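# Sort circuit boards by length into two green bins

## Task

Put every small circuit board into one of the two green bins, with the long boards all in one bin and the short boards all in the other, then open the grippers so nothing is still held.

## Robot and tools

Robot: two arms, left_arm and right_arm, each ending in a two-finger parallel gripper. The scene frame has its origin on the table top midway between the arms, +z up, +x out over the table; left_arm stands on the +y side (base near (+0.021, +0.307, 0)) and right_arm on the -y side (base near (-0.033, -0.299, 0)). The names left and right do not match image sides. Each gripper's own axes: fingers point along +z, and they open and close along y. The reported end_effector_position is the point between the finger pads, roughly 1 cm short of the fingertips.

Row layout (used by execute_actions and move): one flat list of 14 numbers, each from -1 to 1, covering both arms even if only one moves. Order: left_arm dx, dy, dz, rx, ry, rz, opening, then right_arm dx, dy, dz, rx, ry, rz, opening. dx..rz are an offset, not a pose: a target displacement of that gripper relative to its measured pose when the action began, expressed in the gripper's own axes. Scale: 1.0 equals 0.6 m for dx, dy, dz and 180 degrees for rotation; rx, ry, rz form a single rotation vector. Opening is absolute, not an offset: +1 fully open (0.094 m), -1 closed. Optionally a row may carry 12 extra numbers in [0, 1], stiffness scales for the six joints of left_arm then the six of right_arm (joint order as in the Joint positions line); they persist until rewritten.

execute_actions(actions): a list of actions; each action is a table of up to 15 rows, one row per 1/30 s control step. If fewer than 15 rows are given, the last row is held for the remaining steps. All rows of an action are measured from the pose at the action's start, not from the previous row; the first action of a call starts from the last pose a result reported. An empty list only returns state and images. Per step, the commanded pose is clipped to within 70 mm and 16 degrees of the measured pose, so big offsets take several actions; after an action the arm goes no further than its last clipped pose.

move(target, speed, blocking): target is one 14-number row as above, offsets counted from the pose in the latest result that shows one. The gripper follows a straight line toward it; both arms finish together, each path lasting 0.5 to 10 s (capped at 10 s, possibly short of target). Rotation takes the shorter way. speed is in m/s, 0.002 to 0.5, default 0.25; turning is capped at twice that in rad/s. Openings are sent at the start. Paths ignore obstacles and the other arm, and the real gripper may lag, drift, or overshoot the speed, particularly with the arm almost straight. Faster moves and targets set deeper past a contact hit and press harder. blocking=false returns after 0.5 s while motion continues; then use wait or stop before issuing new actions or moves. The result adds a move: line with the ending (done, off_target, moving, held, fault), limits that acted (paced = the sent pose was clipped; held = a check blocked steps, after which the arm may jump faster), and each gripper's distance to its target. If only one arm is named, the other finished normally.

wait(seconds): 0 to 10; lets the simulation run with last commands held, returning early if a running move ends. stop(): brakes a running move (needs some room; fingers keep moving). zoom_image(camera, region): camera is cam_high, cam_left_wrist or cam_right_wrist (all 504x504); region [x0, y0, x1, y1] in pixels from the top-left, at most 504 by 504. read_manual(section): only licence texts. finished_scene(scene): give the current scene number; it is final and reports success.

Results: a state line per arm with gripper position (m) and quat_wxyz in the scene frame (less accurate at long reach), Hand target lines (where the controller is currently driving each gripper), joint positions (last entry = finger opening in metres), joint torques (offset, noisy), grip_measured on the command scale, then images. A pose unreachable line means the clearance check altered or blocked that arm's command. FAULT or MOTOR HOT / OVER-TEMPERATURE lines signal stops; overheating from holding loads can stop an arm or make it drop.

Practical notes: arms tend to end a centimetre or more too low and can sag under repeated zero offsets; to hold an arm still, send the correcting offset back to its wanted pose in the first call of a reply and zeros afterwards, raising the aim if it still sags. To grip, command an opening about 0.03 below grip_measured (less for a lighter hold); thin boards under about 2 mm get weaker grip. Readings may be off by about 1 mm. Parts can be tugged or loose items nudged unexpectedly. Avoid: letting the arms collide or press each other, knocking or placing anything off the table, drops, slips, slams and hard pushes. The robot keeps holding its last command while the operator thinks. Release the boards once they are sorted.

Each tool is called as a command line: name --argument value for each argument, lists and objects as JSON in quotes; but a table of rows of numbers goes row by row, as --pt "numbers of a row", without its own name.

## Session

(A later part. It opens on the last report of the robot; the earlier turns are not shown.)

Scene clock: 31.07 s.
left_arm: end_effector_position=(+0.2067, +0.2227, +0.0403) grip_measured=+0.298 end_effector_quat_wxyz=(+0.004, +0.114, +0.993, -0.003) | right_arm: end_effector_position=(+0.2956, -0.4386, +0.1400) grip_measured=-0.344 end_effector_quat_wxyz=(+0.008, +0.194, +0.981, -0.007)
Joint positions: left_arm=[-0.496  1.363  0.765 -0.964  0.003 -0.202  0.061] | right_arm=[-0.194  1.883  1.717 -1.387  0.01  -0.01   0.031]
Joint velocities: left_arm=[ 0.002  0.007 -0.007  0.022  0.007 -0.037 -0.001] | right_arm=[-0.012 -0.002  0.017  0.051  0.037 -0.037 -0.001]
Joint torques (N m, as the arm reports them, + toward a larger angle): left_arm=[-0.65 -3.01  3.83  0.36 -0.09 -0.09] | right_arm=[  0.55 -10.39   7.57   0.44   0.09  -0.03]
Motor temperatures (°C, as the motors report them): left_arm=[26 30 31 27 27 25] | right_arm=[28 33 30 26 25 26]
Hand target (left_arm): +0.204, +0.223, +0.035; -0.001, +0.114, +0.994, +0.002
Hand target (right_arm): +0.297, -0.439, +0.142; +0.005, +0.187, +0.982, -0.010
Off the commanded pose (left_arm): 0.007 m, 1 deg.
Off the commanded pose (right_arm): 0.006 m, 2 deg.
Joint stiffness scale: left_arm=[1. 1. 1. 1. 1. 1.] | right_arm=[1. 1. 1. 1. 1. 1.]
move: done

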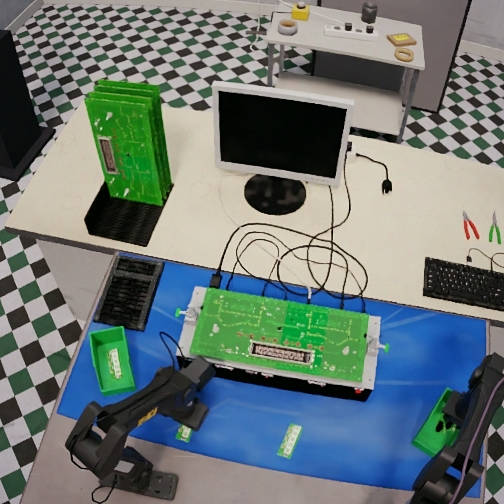

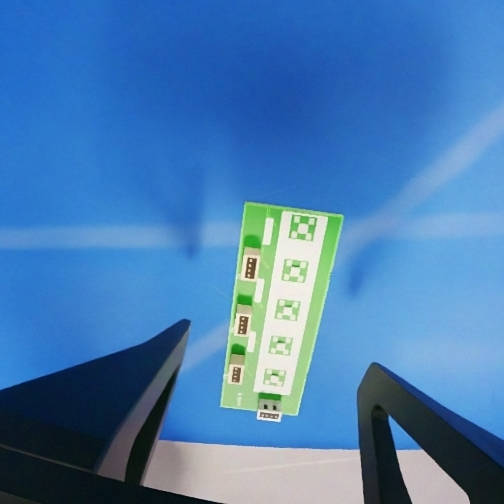

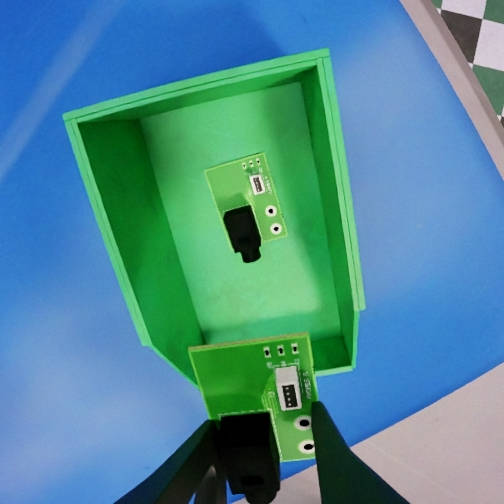

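move --target '[0.006,0.004,0.062,-0.01,0.005,0,0.3,-0.02,0.015,0.165,0,0,-0.01,-0.36]' --speed 0.11

move --target '[0,0,0.012,0,0,0,-0.36,0,0,0,0,0,0,-0.1]' --speed 0.03

Scene clock: 32.97 s.
left_arm: end_effector_position=(+0.2044, +0.2249, +0.0119) grip_measured=+0.298 end_effector_quat_wxyz=(-0.003, +0.114, +0.993, +0.005) | right_arm: end_effector_position=(+0.3081, -0.4388, +0.0470) grip_measured=-0.344 end_effector_quat_wxyz=(+0.008, +0.185, +0.983, -0.007)
Joint positions: left_arm=[-0.501  1.424  0.691 -0.847 -0.008 -0.207  0.061] | right_arm=[-0.182  1.963  1.453 -1.042  0.01  -0.015  0.031]
Joint velocities: left_arm=[-0.012  0.012  0.002  0.066 -0.007 -0.081  0.001] | right_arm=[ 0.002  0.012 -0.007  0.037 -0.037 -0.066 -0.   ]
Joint torques (N m, as the arm reports them, + toward a larger angle): left_arm=[-0.73 -2.72  2.88  0.55 -0.18 -0.1 ] | right_arm=[  0.74 -11.54   5.28   0.74  -0.01  -0.03]
Motor temperatures (°C, as the motors report them): left_arm=[26 30 31 27 27 25] | right_arm=[28 33 30 26 25 26]
Hand target (left_arm): +0.204, +0.226, +0.004; -0.002, +0.114, +0.993, +0.013
Hand target (right_arm): +0.310, -0.436, +0.041; +0.007, +0.178, +0.984, -0.006
Off the commanded pose (left_arm): 0.009 m, 1 deg.
Off the commanded pose (right_arm): 0.007 m, 1 deg.
Joint stiffness scale: left_arm=[1. 1. 1. 1. 1. 1.] | right_arm=[1. 1. 1. 1. 1. 1.]
move: done

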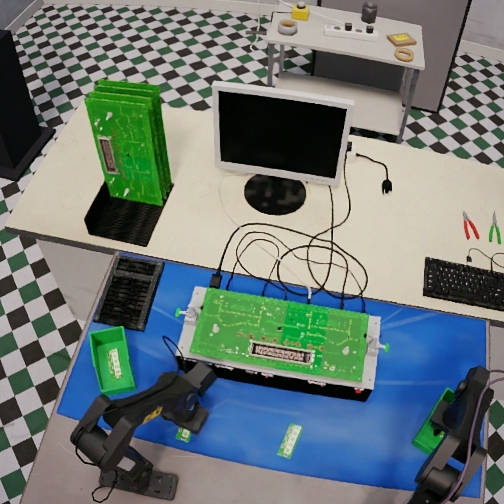

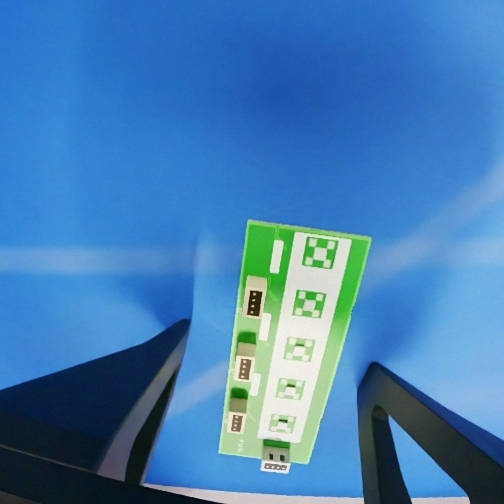

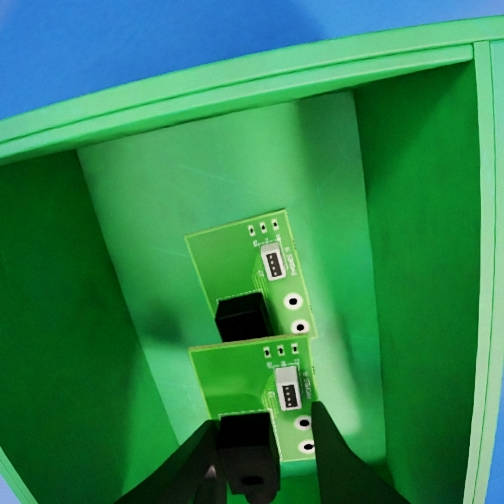

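Scene clock: 33.67 s.
left_arm: end_effector_position=(+0.2042, +0.2240, +0.0127) grip_measured=-0.357 end_effector_quat_wxyz=(-0.004, +0.114, +0.993, +0.003) | right_arm: end_effector_position=(+0.3081, -0.4388, +0.0470) grip_measured=-0.102 end_effector_quat_wxyz=(+0.008, +0.185, +0.983, -0.007)
Joint positions: left_arm=[-0.501  1.423  0.693 -0.85  -0.003 -0.207  0.03 ] | right_arm=[-0.182  1.963  1.453 -1.042  0.01  -0.015  0.042]
Joint velocities: left_arm=[-0.012 -0.002  0.002  0.022 -0.022 -0.022 -0.001] | right_arm=[ 0.002  0.012  0.007  0.007 -0.081 -0.022  0.001]
Joint torques (N m, as the arm reports them, + toward a larger angle): left_arm=[ 0.01 -2.97  2.86  0.56 -0.07 -0.01] | right_arm=[ -0.07 -12.22   5.74   0.61   0.     0.03]
Motor temperatures (°C, as the motors report them): left_arm=[26 30 31 27 27 25] | right_arm=[28 33 30 26 25 26]
Hand target (left_arm): +0.204, +0.225, +0.005; -0.004, +0.114, +0.993, +0.005
Hand target (right_arm): +0.308, -0.439, +0.047; +0.008, +0.185, +0.983, -0.007
Off the commanded pose (left_arm): 0.008 m, 0 deg.
Off the commanded pose (right_arm): 0.000 m, 0 deg.
Joint stiffness scale: left_arm=[1. 1. 1. 1. 1. 1.] | right_arm=[1. 1. 1. 1. 1. 1.]
move: done

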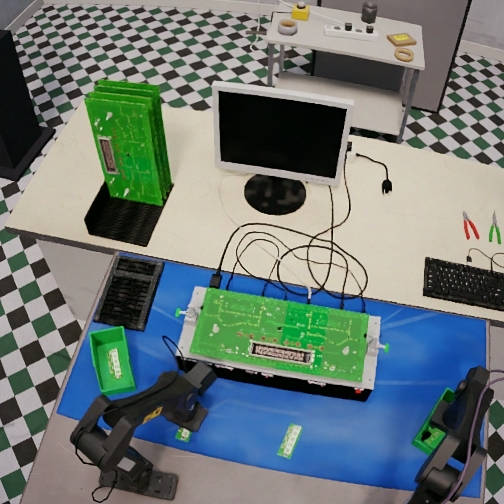

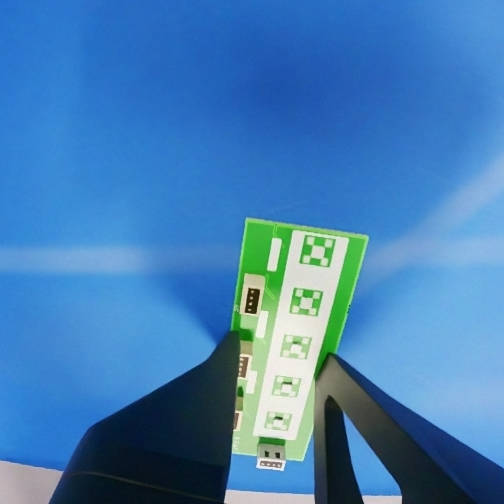

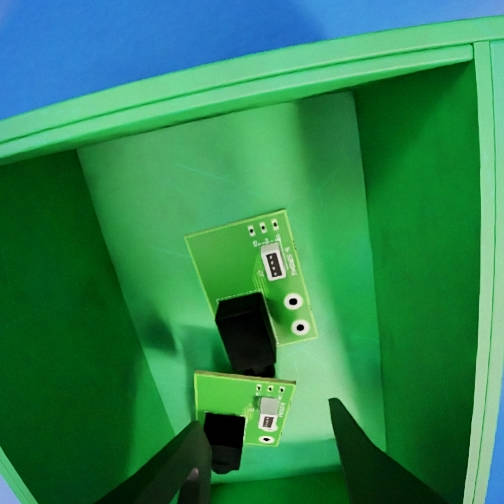

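move --target '[0,0,0.025,0,0,0,-0.15,0,0,-0.17,0,0,0,-0.1]' --speed 0.2

execute_actions --actions '[[[0,0,0.025,0,0,0,-0.18,0,0,0,0,0,0,-0.1],[0,0,0.025,0,0,0,-0.2,0,0,0,0,0,0,-0.1],[0,0,0.025,0,0,0,-0.22,0,0,0,0,0,0,-0.1],[0,0,0.025,0,0,0,-0.24,0,0,0,0,0,0,-0.1],[0,0,0.025,0,0,0,-0.25,0,0,0,0,0,0,-0.1],[0,0,0.025,0,0,0,-0.26,0,0,0,0,0,0,-0.1],[0,0,0.025,0,0,0,-0.27,0,0,0,0,0,0,-0.1],[0,0,0.025,0,0,0,-0.28,0,0,0,0,0,0,-0.1],[0,0,0.025,0,0,0,-0.29,0,0,0,0,0,0,-0.1],[0,0,0.025,0,0,0,-0.30,0,0,0,0,0,0,-0.1],[0,0,0.025,0,0,0,-0.31,0,0,0,0,0,0,-0.1],[0,0,0.025,0,0,0,-0.32,0,0,0,0,0,0,-0.1],[0,0,0.025,0,0,0,-0.33,0,0,0,0,0,0,-0.1]],[[0,0,0.025,0,0,0,-0.34,0,0,0,0,0,0,-0.1]]]'

Scene clock: 36.03 s.
left_arm: end_effector_position=(+0.2051, +0.2273, +0.0127) grip_measured=-0.152 end_effector_quat_wxyz=(-0.003, +0.113, +0.994, +0.011) | right_arm: end_effector_position=(+0.3078, -0.4387, +0.1420) grip_measured=-0.102 end_effector_quat_wxyz=(+0.004, +0.185, +0.983, -0.006)
Joint positions: left_arm=[-0.498  1.423  0.693 -0.853 -0.019 -0.207  0.04 ] | right_arm=[-0.182  1.938  1.799 -1.421  0.01  -0.015  0.042]
Joint velocities: left_arm=[ 0.002  0.017  0.012 -0.007  0.007  0.066  0.001] | right_arm=[-0.012 -0.032 -0.022 -0.007  0.007 -0.037  0.   ]
Joint torques (N m, as the arm reports them, + toward a larger angle): left_arm=[-0.06 -1.95  1.48  0.85  0.12  0.  ] | right_arm=[  0.29 -12.73   7.31   0.41  -0.02   0.05]
Motor temperatures (°C, as the motors report them): left_arm=[26 29 30 28 27 25] | right_arm=[28 33 30 26 25 26]
Hand target (left_arm): +0.204, +0.225, -0.001; -0.004, +0.114, +0.993, +0.003
Hand target (right_arm): +0.308, -0.438, +0.149; +0.009, +0.185, +0.983, -0.007
Off the commanded pose (left_arm): 0.015 m, 1 deg.
Off the commanded pose (right_arm): 0.007 m, 0 deg.
Joint stiffness scale: left_arm=[1. 1. 1. 1. 1. 1.] | right_arm=[1. 1. 1. 1. 1. 1.]
move: off_target (left_arm)

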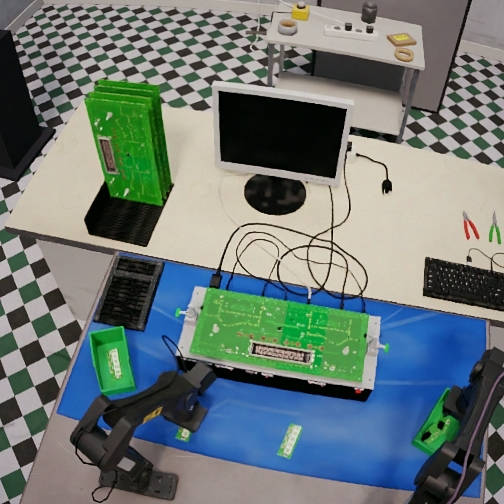

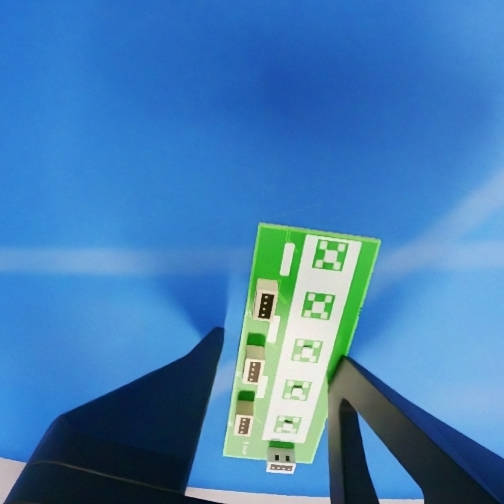

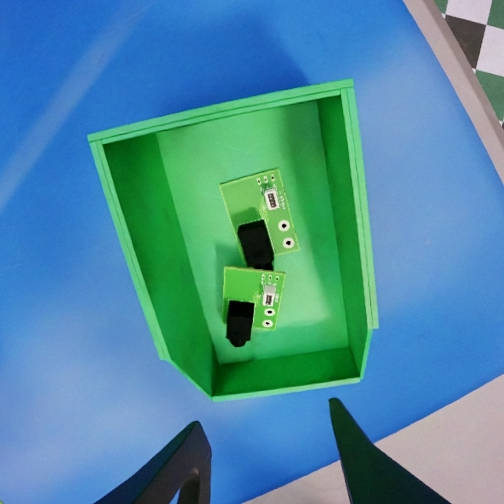

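Scene clock: 37.03 s.
left_arm: end_effector_position=(+0.2049, +0.2242, +0.0127) grip_measured=-0.338 end_effector_quat_wxyz=(-0.003, +0.113, +0.994, +0.003) | right_arm: end_effector_position=(+0.3078, -0.4387, +0.1420) grip_measured=-0.102 end_effector_quat_wxyz=(+0.004, +0.185, +0.983, -0.006)
Joint positions: left_arm=[-0.498  1.423  0.693 -0.848 -0.003 -0.207  0.031] | right_arm=[-0.182  1.938  1.799 -1.421  0.01  -0.015  0.042]
Joint velocities: left_arm=[-0.017 -0.002 -0.002  0.022 -0.022 -0.022  0.002] | right_arm=[-0.007  0.002 -0.017 -0.095  0.022 -0.037 -0.001]
Joint torques (N m, as the arm reports them, + toward a larger angle): left_arm=[ 0.07 -1.93  1.5   0.85 -0.04  0.01] | right_arm=[ -0.06 -12.06   5.86   0.59  -0.01   0.  ]
Motor temperatures (°C, as the motors report them): left_arm=[26 29 30 28 27 25] | right_arm=[28 33 30 26 25 26]
Hand target (left_arm): +0.204, +0.225, -0.001; -0.004, +0.113, +0.994, +0.003
Hand target (right_arm): +0.308, -0.439, +0.142; +0.004, +0.185, +0.983, -0.006
Off the commanded pose (left_arm): 0.015 m, 0 deg.
Off the commanded pose (right_arm): 0.000 m, 0 deg.
Joint stiffness scale: left_arm=[1. 1. 1. 1. 1. 1.] | right_arm=[1. 1. 1. 1. 1. 1.]

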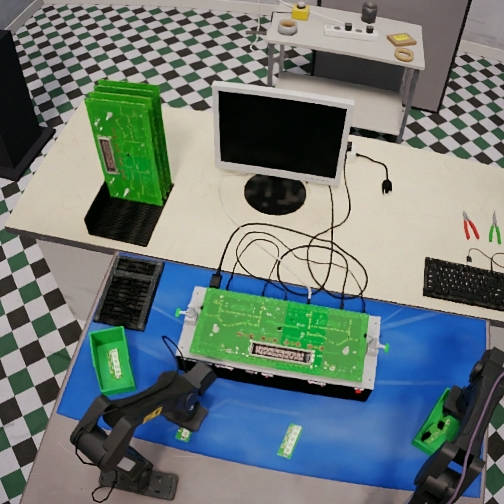

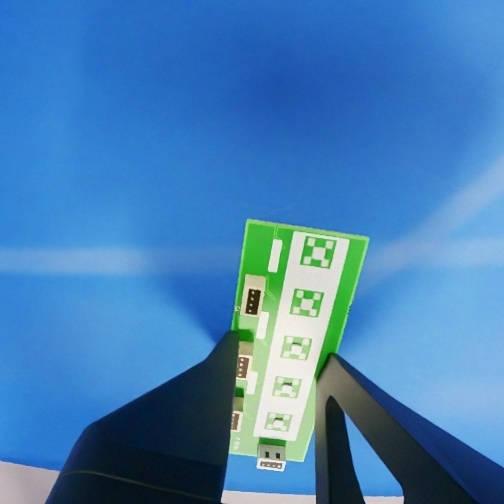

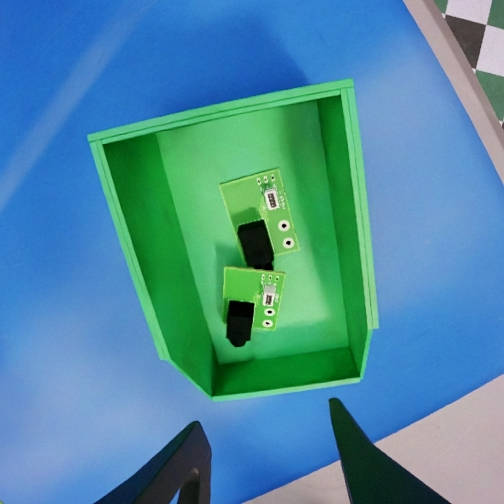

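move --target '[0,0,-0.03,0,0,0,-0.34,0,0,0,0,0,0,-0.1]' --speed 0.05

move --target '[0,-0.003,0,-0.012,0,0,0.0,0,0,0,0,0,0,-0.1]' --speed 0.05

move --target '[0,0,0.035,0,0,0,0.0,0,0,0,0,0,0,-0.1]' --speed 0.03

Scene clock: 38.60 s.
left_arm: end_effector_position=(+0.1933, +0.2296, +0.0165) grip_measured=-0.338 end_effector_quat_wxyz=(-0.031, +0.113, +0.993, +0.012) | right_arm: end_effector_position=(+0.3078, -0.4387, +0.1420) grip_measured=-0.102 end_effector_quat_wxyz=(+0.004, +0.185, +0.983, -0.006)
Joint positions: left_arm=[-0.498  1.423  0.708 -0.922 -0.003 -0.207  0.031] | right_arm=[-0.182  1.938  1.799 -1.421  0.01  -0.015  0.042]
Joint velocities: left_arm=[ 0.002 -0.007  0.002 -0.022  0.037 -0.007  0.   ] | right_arm=[-0.012 -0.007 -0.007  0.007 -0.037 -0.051 -0.001]
Joint torques (N m, as the arm reports them, + toward a larger angle): left_arm=[-0.11 -7.02  7.25  0.02 -0.02 -0.02] | right_arm=[ -0.04 -12.15   5.89   0.58  -0.01   0.02]
Motor temperatures (°C, as the motors report them): left_arm=[26 29 30 28 27 25] | right_arm=[28 33 30 26 25 26]
Hand target (left_arm): +0.204, +0.224, +0.030; -0.003, +0.113, +0.994, +0.003
Hand target (right_arm): +0.308, -0.439, +0.142; +0.004, +0.185, +0.983, -0.006
Off the commanded pose (left_arm): 0.019 m, 3 deg.
Off the commanded pose (right_arm): 0.000 m, 0 deg.
Joint stiffness scale: left_arm=[1. 1. 1. 1. 1. 1.] | right_arm=[1. 1. 1. 1. 1. 1.]
move: off_target (left_arm)

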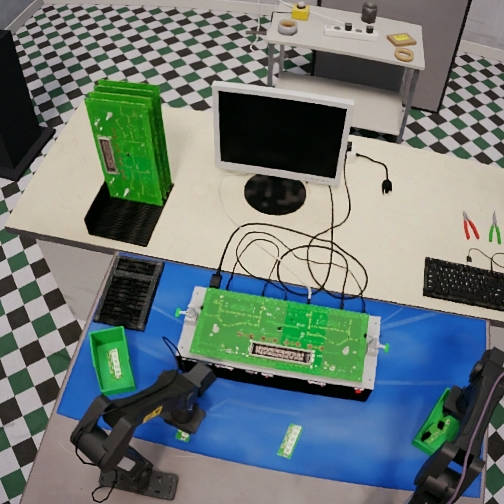

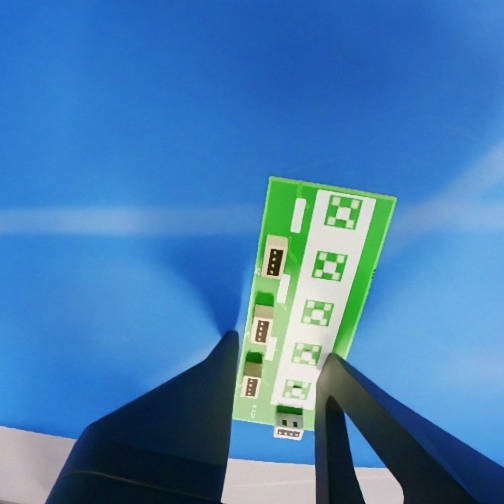

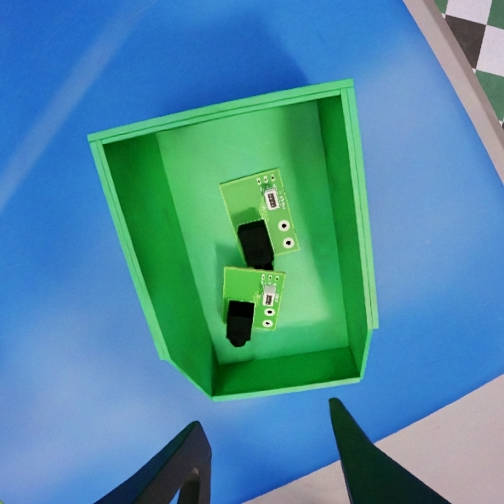

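Scene clock: 39.30 s.
left_arm: end_effector_position=(+0.1923, +0.2273, +0.0166) grip_measured=-0.002 end_effector_quat_wxyz=(-0.027, +0.115, +0.993, +0.022) | right_arm: end_effector_position=(+0.3078, -0.4387, +0.1420) grip_measured=-0.102 end_effector_quat_wxyz=(+0.004, +0.185, +0.983, -0.006)
Joint positions: left_arm=[-0.531  1.423  0.708 -0.922 -0.023 -0.235  0.047] | right_arm=[-0.182  1.938  1.799 -1.421  0.01  -0.015  0.042]
Joint velocities: left_arm=[-0.012  0.007 -0.007  0.007 -0.037 -0.007 -0.   ] | right_arm=[-0.012  0.002 -0.007  0.051  0.022 -0.095 -0.001]
Joint torques (N m, as the arm reports them, + toward a larger angle): left_arm=[-0.61 -3.32  5.2   0.03 -0.15 -0.08] | right_arm=[ -0.05 -11.98   5.85   0.59   0.     0.  ]
Motor temperatures (°C, as the motors report them): left_arm=[26 29 30 28 27 25] | right_arm=[28 33 30 26 25 26]
Hand target (left_arm): +0.193, +0.228, +0.016; -0.029, +0.114, +0.993, +0.031
Hand target (right_arm): +0.308, -0.439, +0.142; +0.004, +0.185, +0.983, -0.006
Off the commanded pose (left_arm): 0.001 m, 1 deg.
Off the commanded pose (right_arm): 0.000 m, 0 deg.
Joint stiffness scale: left_arm=[1. 1. 1. 1. 1. 1.] | right_arm=[1. 1. 1. 1. 1. 1.]
move: done

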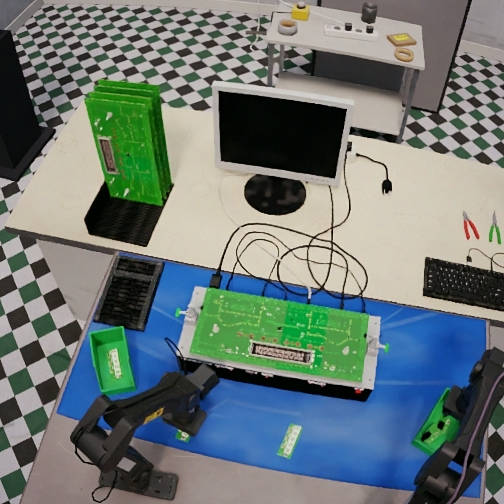

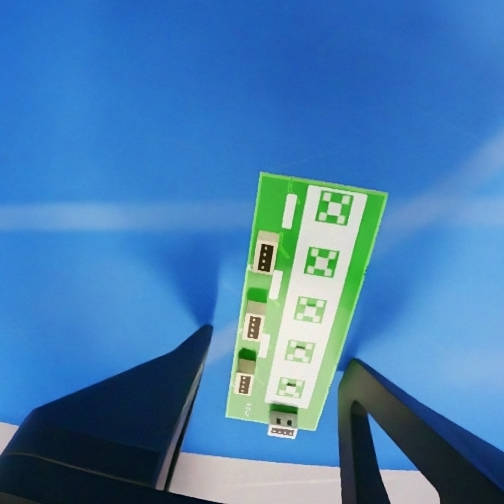

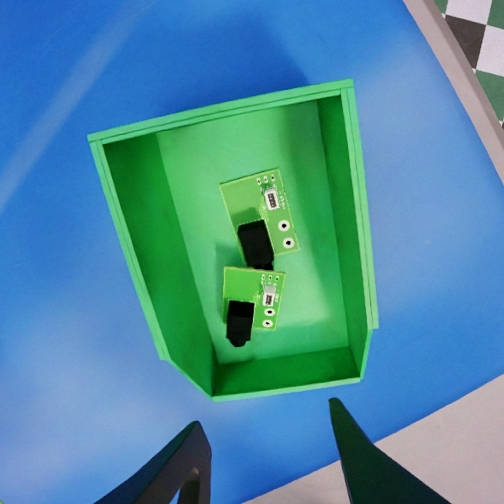

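Scene clock: 40.23 s.
left_arm: end_effector_position=(+0.1945, +0.2262, +0.0120) grip_measured=-0.002 end_effector_quat_wxyz=(-0.019, +0.115, +0.993, +0.019) | right_arm: end_effector_position=(+0.3078, -0.4387, +0.1420) grip_measured=-0.102 end_effector_quat_wxyz=(+0.004, +0.185, +0.983, -0.006)
Joint positions: left_arm=[-0.531  1.426  0.691 -0.885 -0.023 -0.235  0.047] | right_arm=[-0.182  1.938  1.799 -1.421  0.01  -0.015  0.042]
Joint velocities: left_arm=[ 0.002  0.007  0.002  0.037 -0.066  0.007 -0.   ] | right_arm=[ 0.002  0.017  0.007  0.007  0.007 -0.051 -0.   ]
Joint torques (N m, as the arm reports them, + toward a larger angle): left_arm=[ 0.24 -1.5   1.29  0.69 -0.04  0.01] | right_arm=[ -0.05 -12.15   5.85   0.56   0.     0.  ]
Motor temperatures (°C, as the motors report them): left_arm=[26 29 30 28 27 25] | right_arm=[28 33 30 26 25 26]
Hand target (left_arm): +0.191, +0.229, -0.003; -0.027, +0.115, +0.993, +0.022
Hand target (right_arm): +0.308, -0.439, +0.142; +0.004, +0.185, +0.983, -0.006
Off the commanded pose (left_arm): 0.017 m, 1 deg.
Off the commanded pose (right_arm): 0.000 m, 0 deg.
Joint stiffness scale: left_arm=[1. 1. 1. 1. 1. 1.] | right_arm=[1. 1. 1. 1. 1. 1.]
move: off_target (left_arm)

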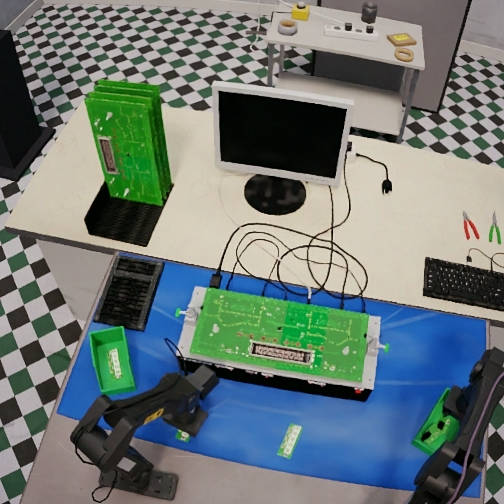

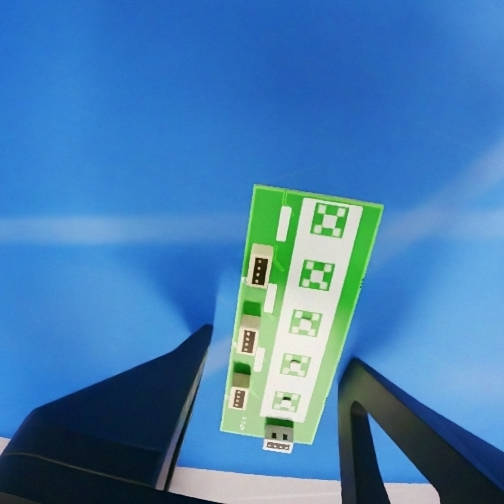

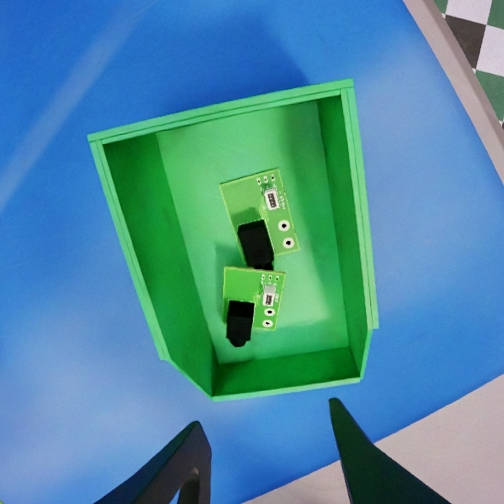

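execute_actions --actions '[[[0,0,0.018,0,0,0,-0.03,0,0,0,0,0,0,-0.1],[0,0,0.018,0,0,0,-0.06,0,0,0,0,0,0,-0.1],[0,0,0.018,0,0,0,-0.09,0,0,0,0,0,0,-0.1],[0,0,0.018,0,0,0,-0.12,0,0,0,0,0,0,-0.1],[0,0,0.018,0,0,0,-0.15,0,0,0,0,0,0,-0.1],[0,0,0.018,0,0,0,-0.18,0,0,0,0,0,0,-0.1],[0,0,0.018,0,0,0,-0.20,0,0,0,0,0,0,-0.1],[0,0,0.018,0,0,0,-0.22,0,0,0,0,0,0,-0.1],[0,0,0.018,0,0,0,-0.24,0,0,0,0,0,0,-0.1],[0,0,0.018,0,0,0,-0.255,0,0,0,0,0,0,-0.1],[0,0,0.018,0,0,0,-0.27,0,0,0,0,0,0,-0.1],[0,0,0.018,0,0,0,-0.28,0,0,0,0,0,0,-0.1],[0,0,0.018,0,0,0,-0.29,0,0,0,0,0,0,-0.1],[0,0,0.018,0,0,0,-0.30,0,0,0,0,0,0,-0.1]],[[0,0,0.018,0,0,0,-0.31,0,0,0,0,0,0,-0.1],[0,0,0.018,0,0,0,-0.32,0,0,0,0,0,0,-0.1],[0,0,0.018,0,0,0,-0.33,0,0,0,0,0,0,-0.1]]]'

Scene clock: 42.07 s.
left_arm: end_effector_position=(+0.1939, +0.2206, +0.0119) grip_measured=-0.319 end_effector_quat_wxyz=(-0.020, +0.114, +0.993, +0.004) | right_arm: end_effector_position=(+0.3078, -0.4387, +0.1420) grip_measured=-0.102 end_effector_quat_wxyz=(+0.004, +0.185, +0.983, -0.006)
Joint positions: left_arm=[-0.531  1.426  0.691 -0.877  0.006 -0.236  0.032] | right_arm=[-0.182  1.938  1.799 -1.421  0.01  -0.015  0.042]
Joint velocities: left_arm=[-0.012 -0.002 -0.002  0.022 -0.007 -0.007 -0.   ] | right_arm=[ 0.002 -0.007 -0.002 -0.022  0.022  0.037  0.   ]
Joint torques (N m, as the arm reports them, + toward a larger angle): left_arm=[ 0.05 -2.62  2.18  0.62 -0.04  0.  ] | right_arm=[ -0.03 -12.05   5.85   0.57   0.     0.01]
Motor temperatures (°C, as the motors report them): left_arm=[26 29 30 28 27 25] | right_arm=[28 33 30 26 25 26]
Hand target (left_arm): +0.193, +0.221, +0.002; -0.020, +0.115, +0.993, +0.005
Hand target (right_arm): +0.308, -0.439, +0.142; +0.004, +0.185, +0.983, -0.006
Off the commanded pose (left_arm): 0.011 m, 0 deg.
Off the commanded pose (right_arm): 0.000 m, 0 deg.
Joint stiffness scale: left_arm=[1. 1. 1. 1. 1. 1.] | right_arm=[1. 1. 1. 1. 1. 1.]

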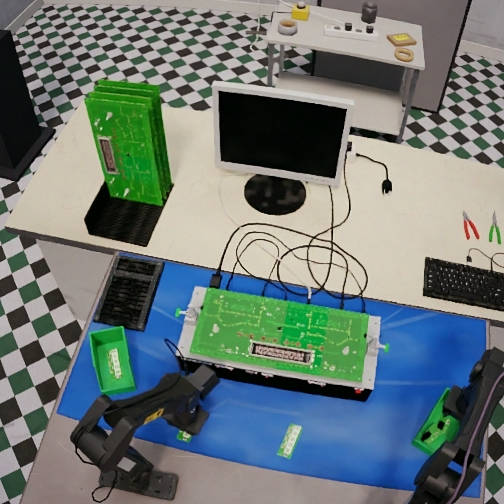

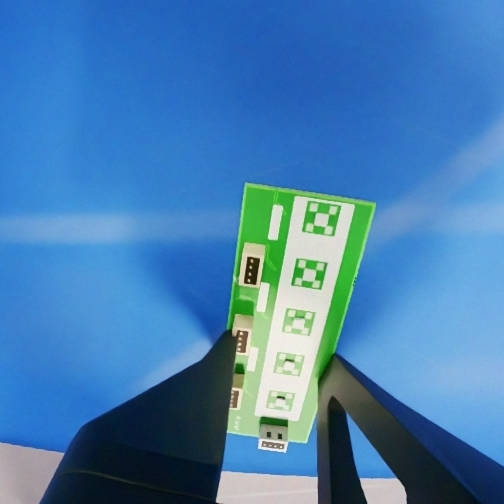

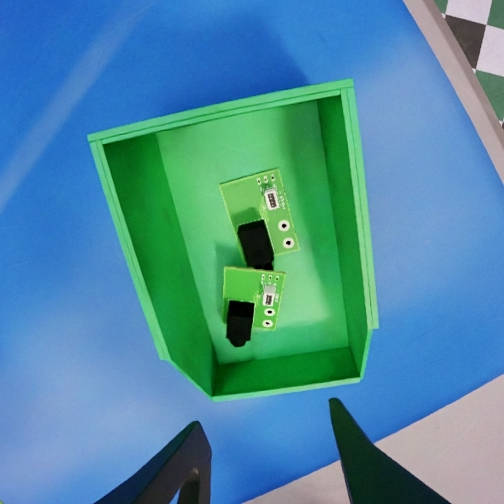

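Gripped. Lift.

move --target '[0,0,-0.19,0,-0.015,0,-0.345,0,0,0,0,0,0,-0.1]' --speed 0.18

Scene clock: 43.60 s.
left_arm: end_effector_position=(+0.1912, +0.2207, +0.1132) grip_measured=-0.333 end_effector_quat_wxyz=(-0.019, +0.115, +0.993, +0.004) | right_arm: end_effector_position=(+0.3078, -0.4387, +0.1420) grip_measured=-0.102 end_effector_quat_wxyz=(+0.004, +0.185, +0.983, -0.006)
Joint positions: left_arm=[-0.536  1.298  1.012 -1.324  0.007 -0.24   0.031] | right_arm=[-0.182  1.938  1.799 -1.421  0.01  -0.015  0.042]
Joint velocities: left_arm=[ 0.017 -0.002 -0.012 -0.066 -0.022 -0.051 -0.   ] | right_arm=[-0.007  0.017  0.002 -0.11  -0.066  0.037  0.001]
Joint torques (N m, as the arm reports them, + toward a larger angle): left_arm=[-0.62 -5.48  7.77  0.06 -0.13 -0.1 ] | right_arm=[ -0.05 -12.07   5.83   0.57  -0.01   0.01]
Motor temperatures (°C, as the motors report them): left_arm=[26 29 30 28 27 25] | right_arm=[28 34 30 26 25 26]
Hand target (left_arm): +0.196, +0.219, +0.125; +0.003, +0.115, +0.993, +0.001
Hand target (right_arm): +0.308, -0.439, +0.142; +0.004, +0.185, +0.983, -0.006
Off the commanded pose (left_arm): 0.015 m, 3 deg.
Off the commanded pose (right_arm): 0.000 m, 0 deg.
Joint stiffness scale: left_arm=[1. 1. 1. 1. 1. 1.] | right_arm=[1. 1. 1. 1. 1. 1.]
move: off_target (left_arm)

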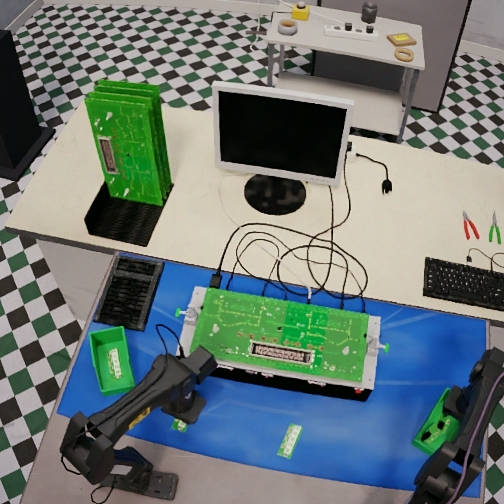

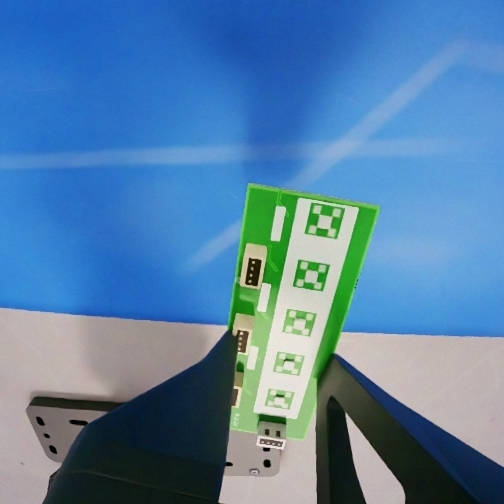

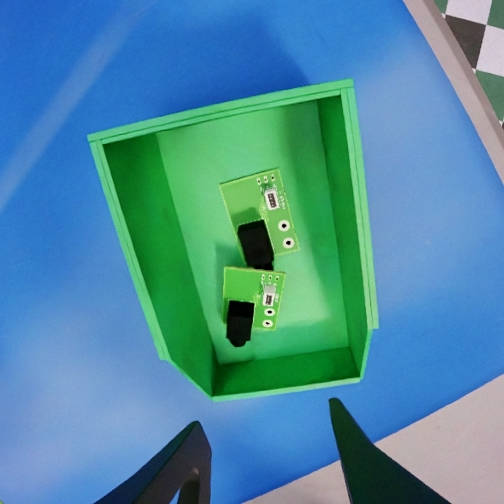

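move --target '[-0.1185,0.4475,-0.045,0,-0.012,-0.2,-0.345,0,0,0,0,0,0,-0.1]' --speed 0.28

Scene clock: 45.77 s.
left_arm: end_effector_position=(+0.3166, +0.4582, +0.1363) grip_measured=-0.334 end_effector_quat_wxyz=(-0.005, -0.198, +0.980, -0.000) | right_arm: end_effector_position=(+0.3078, -0.4387, +0.1420) grip_measured=-0.102 end_effector_quat_wxyz=(+0.004, +0.185, +0.983, -0.006)
Joint positions: left_arm=[ 0.402  1.809  1.606 -1.378 -0.002  0.069  0.031] | right_arm=[-0.182  1.938  1.799 -1.421  0.01  -0.015  0.042]
Joint velocities: left_arm=[-0.007  0.007 -0.007  0.007  0.022  0.007  0.   ] | right_arm=[ 0.002  0.002 -0.007  0.095 -0.022 -0.022  0.001]
Joint torques (N m, as the arm reports them, + toward a larger angle): left_arm=[-0.02 -7.73  8.02  0.12  0.02 -0.02] | right_arm=[ -0.07 -12.06   5.82   0.59  -0.01   0.02]
Motor temperatures (°C, as the motors report them): left_arm=[26 29 31 28 27 25] | right_arm=[28 34 30 26 25 26]
Hand target (left_arm): +0.322, +0.460, +0.144; +0.006, -0.197, +0.980, +0.000
Hand target (right_arm): +0.308, -0.439, +0.142; +0.004, +0.185, +0.983, -0.006
Off the commanded pose (left_arm): 0.010 m, 1 deg.
Off the commanded pose (right_arm): 0.000 m, 0 deg.
Joint stiffness scale: left_arm=[1. 1. 1. 1. 1. 1.] | right_arm=[1. 1. 1. 1. 1. 1.]
move: done

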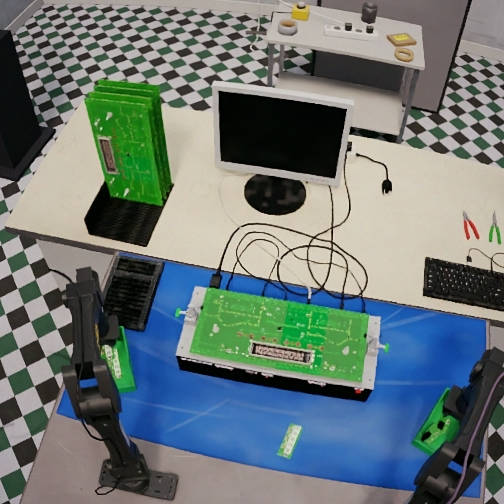

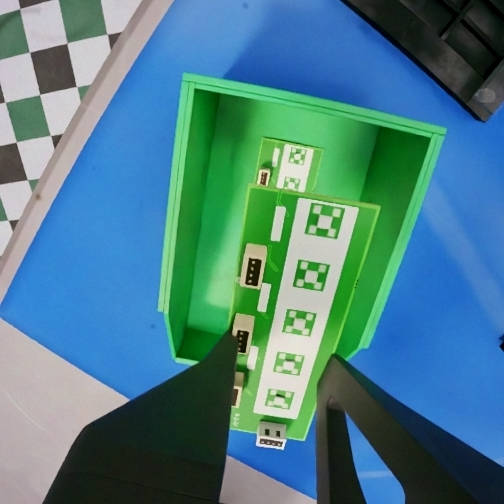

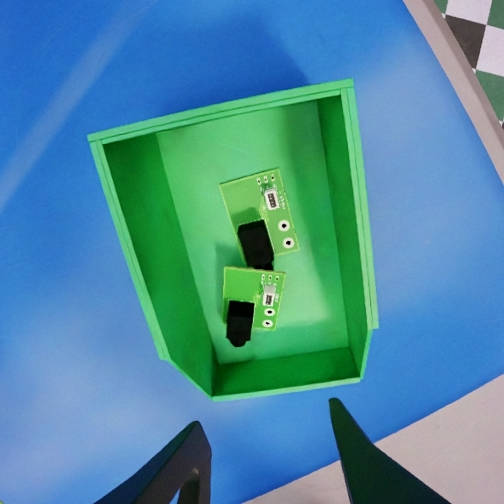

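move --target '[0,0.003,0.165,0,0,0,-0.345,0,0,0,0,0,0,-0.1]' --speed 0.12

move --target '[0,0,0,0,0,0,-0.1,0,0,0,0,0,0,-0.1]'

move --target '[0,0,-0.17,0,0,0,-0.1,0,0,0,0,0,0,-0.1]'

Scene clock: 47.60 s.
left_arm: end_effector_position=(+0.3177, +0.4588, +0.0405) grip_measured=-0.343 end_effector_quat_wxyz=(-0.006, -0.197, +0.980, -0.000) | right_arm: end_effector_position=(+0.3078, -0.4387, +0.1420) grip_measured=-0.102 end_effector_quat_wxyz=(+0.004, +0.185, +0.983, -0.006)
Joint positions: left_arm=[ 0.402  1.869  1.297 -1.011 -0.002  0.07   0.031] | right_arm=[-0.182  1.938  1.799 -1.421  0.01  -0.015  0.042]
Joint velocities: left_arm=[ 0.012 -0.017 -0.007  0.066 -0.037  0.051  0.001] | right_arm=[-0.007  0.017 -0.002  0.007  0.007  0.007  0.   ]
Joint torques (N m, as the arm reports them, + toward a larger angle): left_arm=[ 0.75 -8.34  3.92  0.32 -0.02  0.07] | right_arm=[ -0.01 -12.04   5.82   0.57   0.01   0.03]
Motor temperatures (°C, as the motors report them): left_arm=[26 30 31 28 27 25] | right_arm=[28 34 30 26 25 26]
Hand target (left_arm): +0.316, +0.461, +0.038; -0.005, -0.198, +0.980, -0.000
Hand target (right_arm): +0.308, -0.439, +0.142; +0.004, +0.185, +0.983, -0.006
Off the commanded pose (left_arm): 0.004 m, 0 deg.
Off the commanded pose (right_arm): 0.000 m, 0 deg.
Joint stiffness scale: left_arm=[1. 1. 1. 1. 1. 1.] | right_arm=[1. 1. 1. 1. 1. 1.]
move: done

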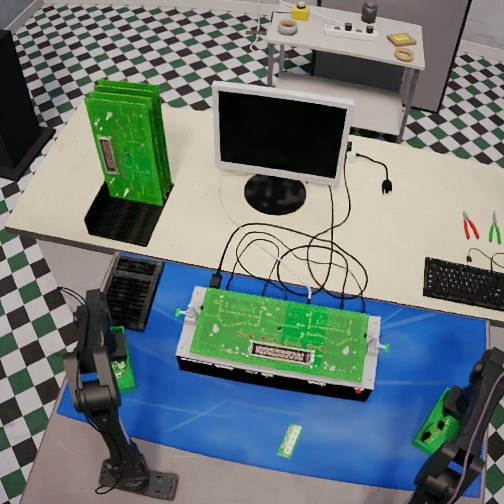

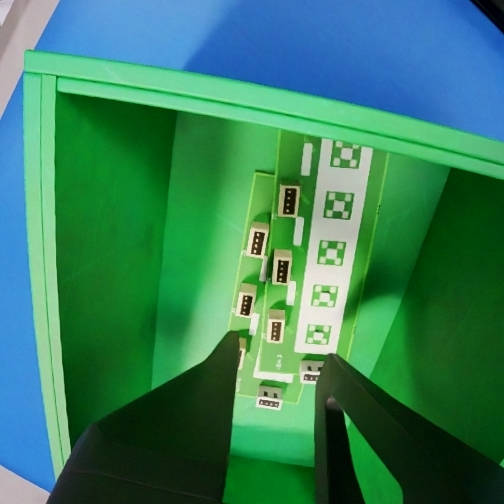

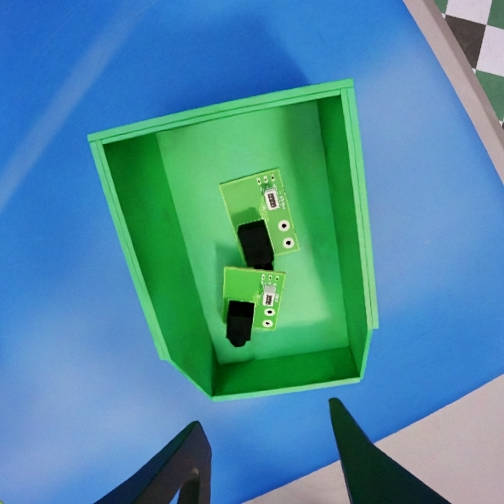

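Scene clock: 48.10 s.
left_arm: end_effector_position=(+0.3177, +0.4588, +0.0405) grip_measured=-0.102 end_effector_quat_wxyz=(-0.006, -0.197, +0.980, -0.000) | right_arm: end_effector_position=(+0.3078, -0.4387, +0.1420) grip_measured=-0.102 end_effector_quat_wxyz=(+0.004, +0.185, +0.983, -0.006)
Joint positions: left_arm=[ 0.402  1.869  1.297 -1.011 -0.002  0.07   0.042] | right_arm=[-0.182  1.938  1.799 -1.421  0.01  -0.015  0.042]
Joint velocities: left_arm=[ 0.007  0.007  0.007 -0.066 -0.022 -0.037 -0.   ] | right_arm=[-0.002  0.012  0.007  0.051 -0.022 -0.007 -0.   ]
Joint torques (N m, as the arm reports them, + toward a larger angle): left_arm=[-0.01 -8.28  4.89  0.19 -0.02  0.  ] | right_arm=[ -0.05 -12.09   5.84   0.57   0.     0.03]
Motor temperatures (°C, as the motors report them): left_arm=[26 30 31 28 27 25] | right_arm=[28 34 30 26 25 26]
Hand target (left_arm): +0.318, +0.459, +0.040; -0.006, -0.197, +0.980, -0.000
Hand target (right_arm): +0.308, -0.439, +0.142; +0.004, +0.185, +0.983, -0.006
Off the commanded pose (left_arm): 0.000 m, 0 deg.
Off the commanded pose (right_arm): 0.000 m, 0 deg.
Joint stiffness scale: left_arm=[1. 1. 1. 1. 1. 1.] | right_arm=[1. 1. 1. 1. 1. 1.]
move: done

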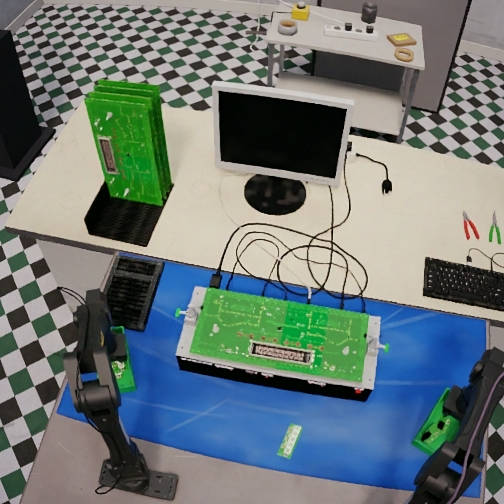

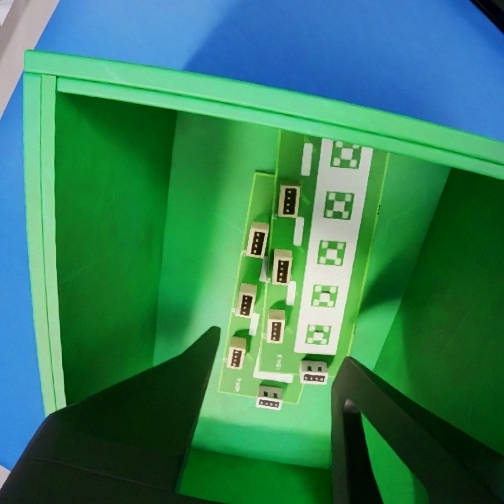

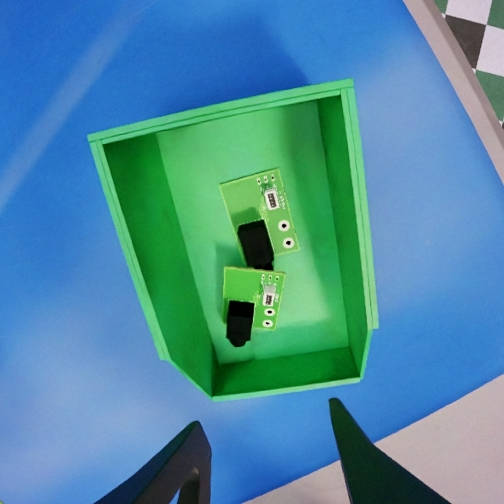

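Scene clock: 49.27 s.
left_arm: end_effector_position=(+0.3133, +0.4565, +0.1317) grip_measured=-0.102 end_effector_quat_wxyz=(-0.020, -0.197, +0.980, -0.004) | right_arm: end_effector_position=(+0.3078, -0.4387, +0.1420) grip_measured=-0.102 end_effector_quat_wxyz=(+0.004, +0.185, +0.983, -0.006)
Joint positions: left_arm=[ 0.402  1.825  1.607 -1.395 -0.002  0.07   0.042] | right_arm=[-0.182  1.938  1.799 -1.421  0.01  -0.015  0.042]
Joint velocities: left_arm=[-0.007  0.007 -0.022 -0.022 -0.007 -0.007 -0.   ] | right_arm=[ 0.027 -0.002 -0.007 -0.051  0.007 -0.037 -0.   ]
Joint torques (N m, as the arm reports them, + toward a larger angle): left_arm=[-0.33 -8.95  7.57  0.05 -0.02 -0.05] | right_arm=[ -0.09 -12.03   5.81   0.58  -0.01   0.02]
Motor temperatures (°C, as the motors report them): left_arm=[26 30 31 28 27 25] | right_arm=[28 34 30 26 25 26]
Hand target (left_arm): +0.318, +0.457, +0.142; -0.006, -0.197, +0.980, -0.001
Hand target (right_arm): +0.308, -0.439, +0.142; +0.004, +0.185, +0.983, -0.006
Off the commanded pose (left_arm): 0.012 m, 2 deg.
Off the commanded pose (right_arm): 0.000 m, 0 deg.
Joint stiffness scale: left_arm=[1. 1. 1. 1. 1. 1.] | right_arm=[1. 1. 1. 1. 1. 1.]
move: off_target (left_arm)

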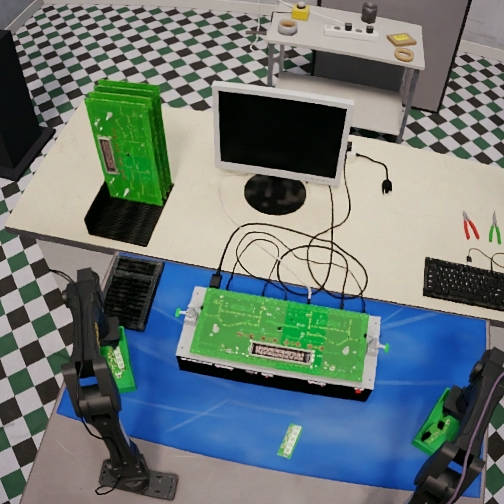

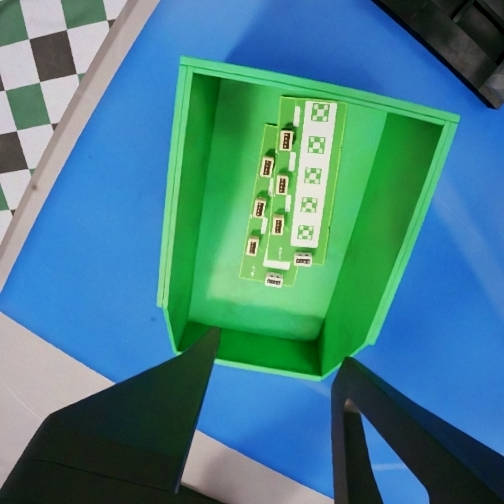

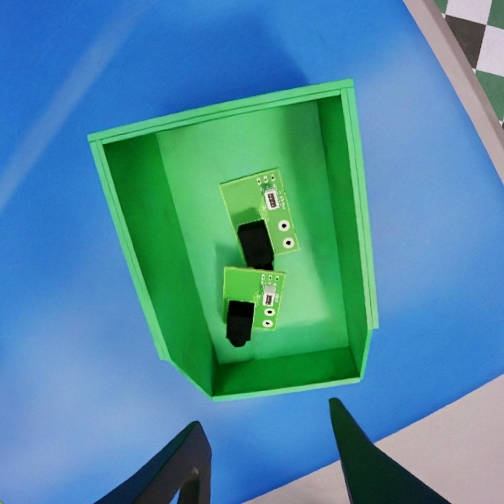

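move --target '[0.46,-0.73,0.135,0,-0.013,0.22,0.4,0,0,0,0,0,0,-0.1]' --speed 0.33

Scene clock: 52.10 s.
left_arm: end_effector_position=(+0.2223, -0.0418, +0.0463) grip_measured=+0.398 end_effector_quat_wxyz=(-0.016, +0.154, +0.988, +0.006) | right_arm: end_effector_position=(+0.3078, -0.4387, +0.1420) grip_measured=-0.102 end_effector_quat_wxyz=(+0.004, +0.185, +0.983, -0.006)
Joint positions: left_arm=[-1.108  2.142  1.717 -1.176  0.018 -0.733  0.066] | right_arm=[-0.182  1.938  1.799 -1.421  0.01  -0.015  0.042]
Joint velocities: left_arm=[-0.002 -0.002 -0.002 -0.007 -0.051  0.037  0.   ] | right_arm=[-0.007 -0.017  0.007  0.066 -0.007 -0.022  0.001]
Joint torques (N m, as the arm reports them, + toward a larger angle): left_arm=[  0.54 -10.48   7.76   0.06  -0.15  -0.08] | right_arm=[ -0.01 -12.     5.83   0.58   0.01   0.  ]
Motor temperatures (°C, as the motors report them): left_arm=[26 31 32 28 27 25] | right_arm=[28 34 30 26 25 26]
Hand target (left_arm): +0.230, -0.044, +0.054; -0.005, +0.147, +0.989, +0.003
Hand target (right_arm): +0.308, -0.439, +0.142; +0.004, +0.185, +0.983, -0.006
Off the commanded pose (left_arm): 0.021 m, 3 deg.
Off the commanded pose (right_arm): 0.000 m, 0 deg.
Joint stiffness scale: left_arm=[1. 1. 1. 1. 1. 1.] | right_arm=[1. 1. 1. 1. 1. 1.]
move: off_target (left_arm)

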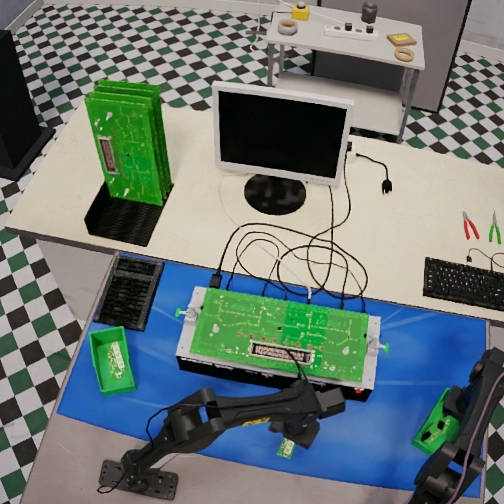

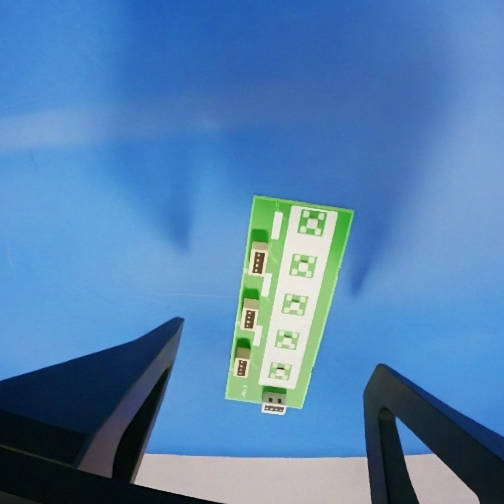

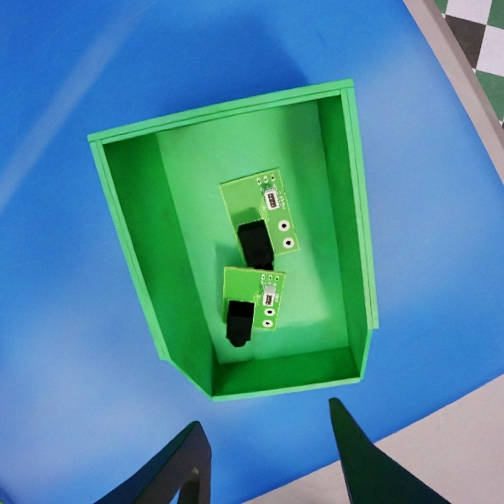

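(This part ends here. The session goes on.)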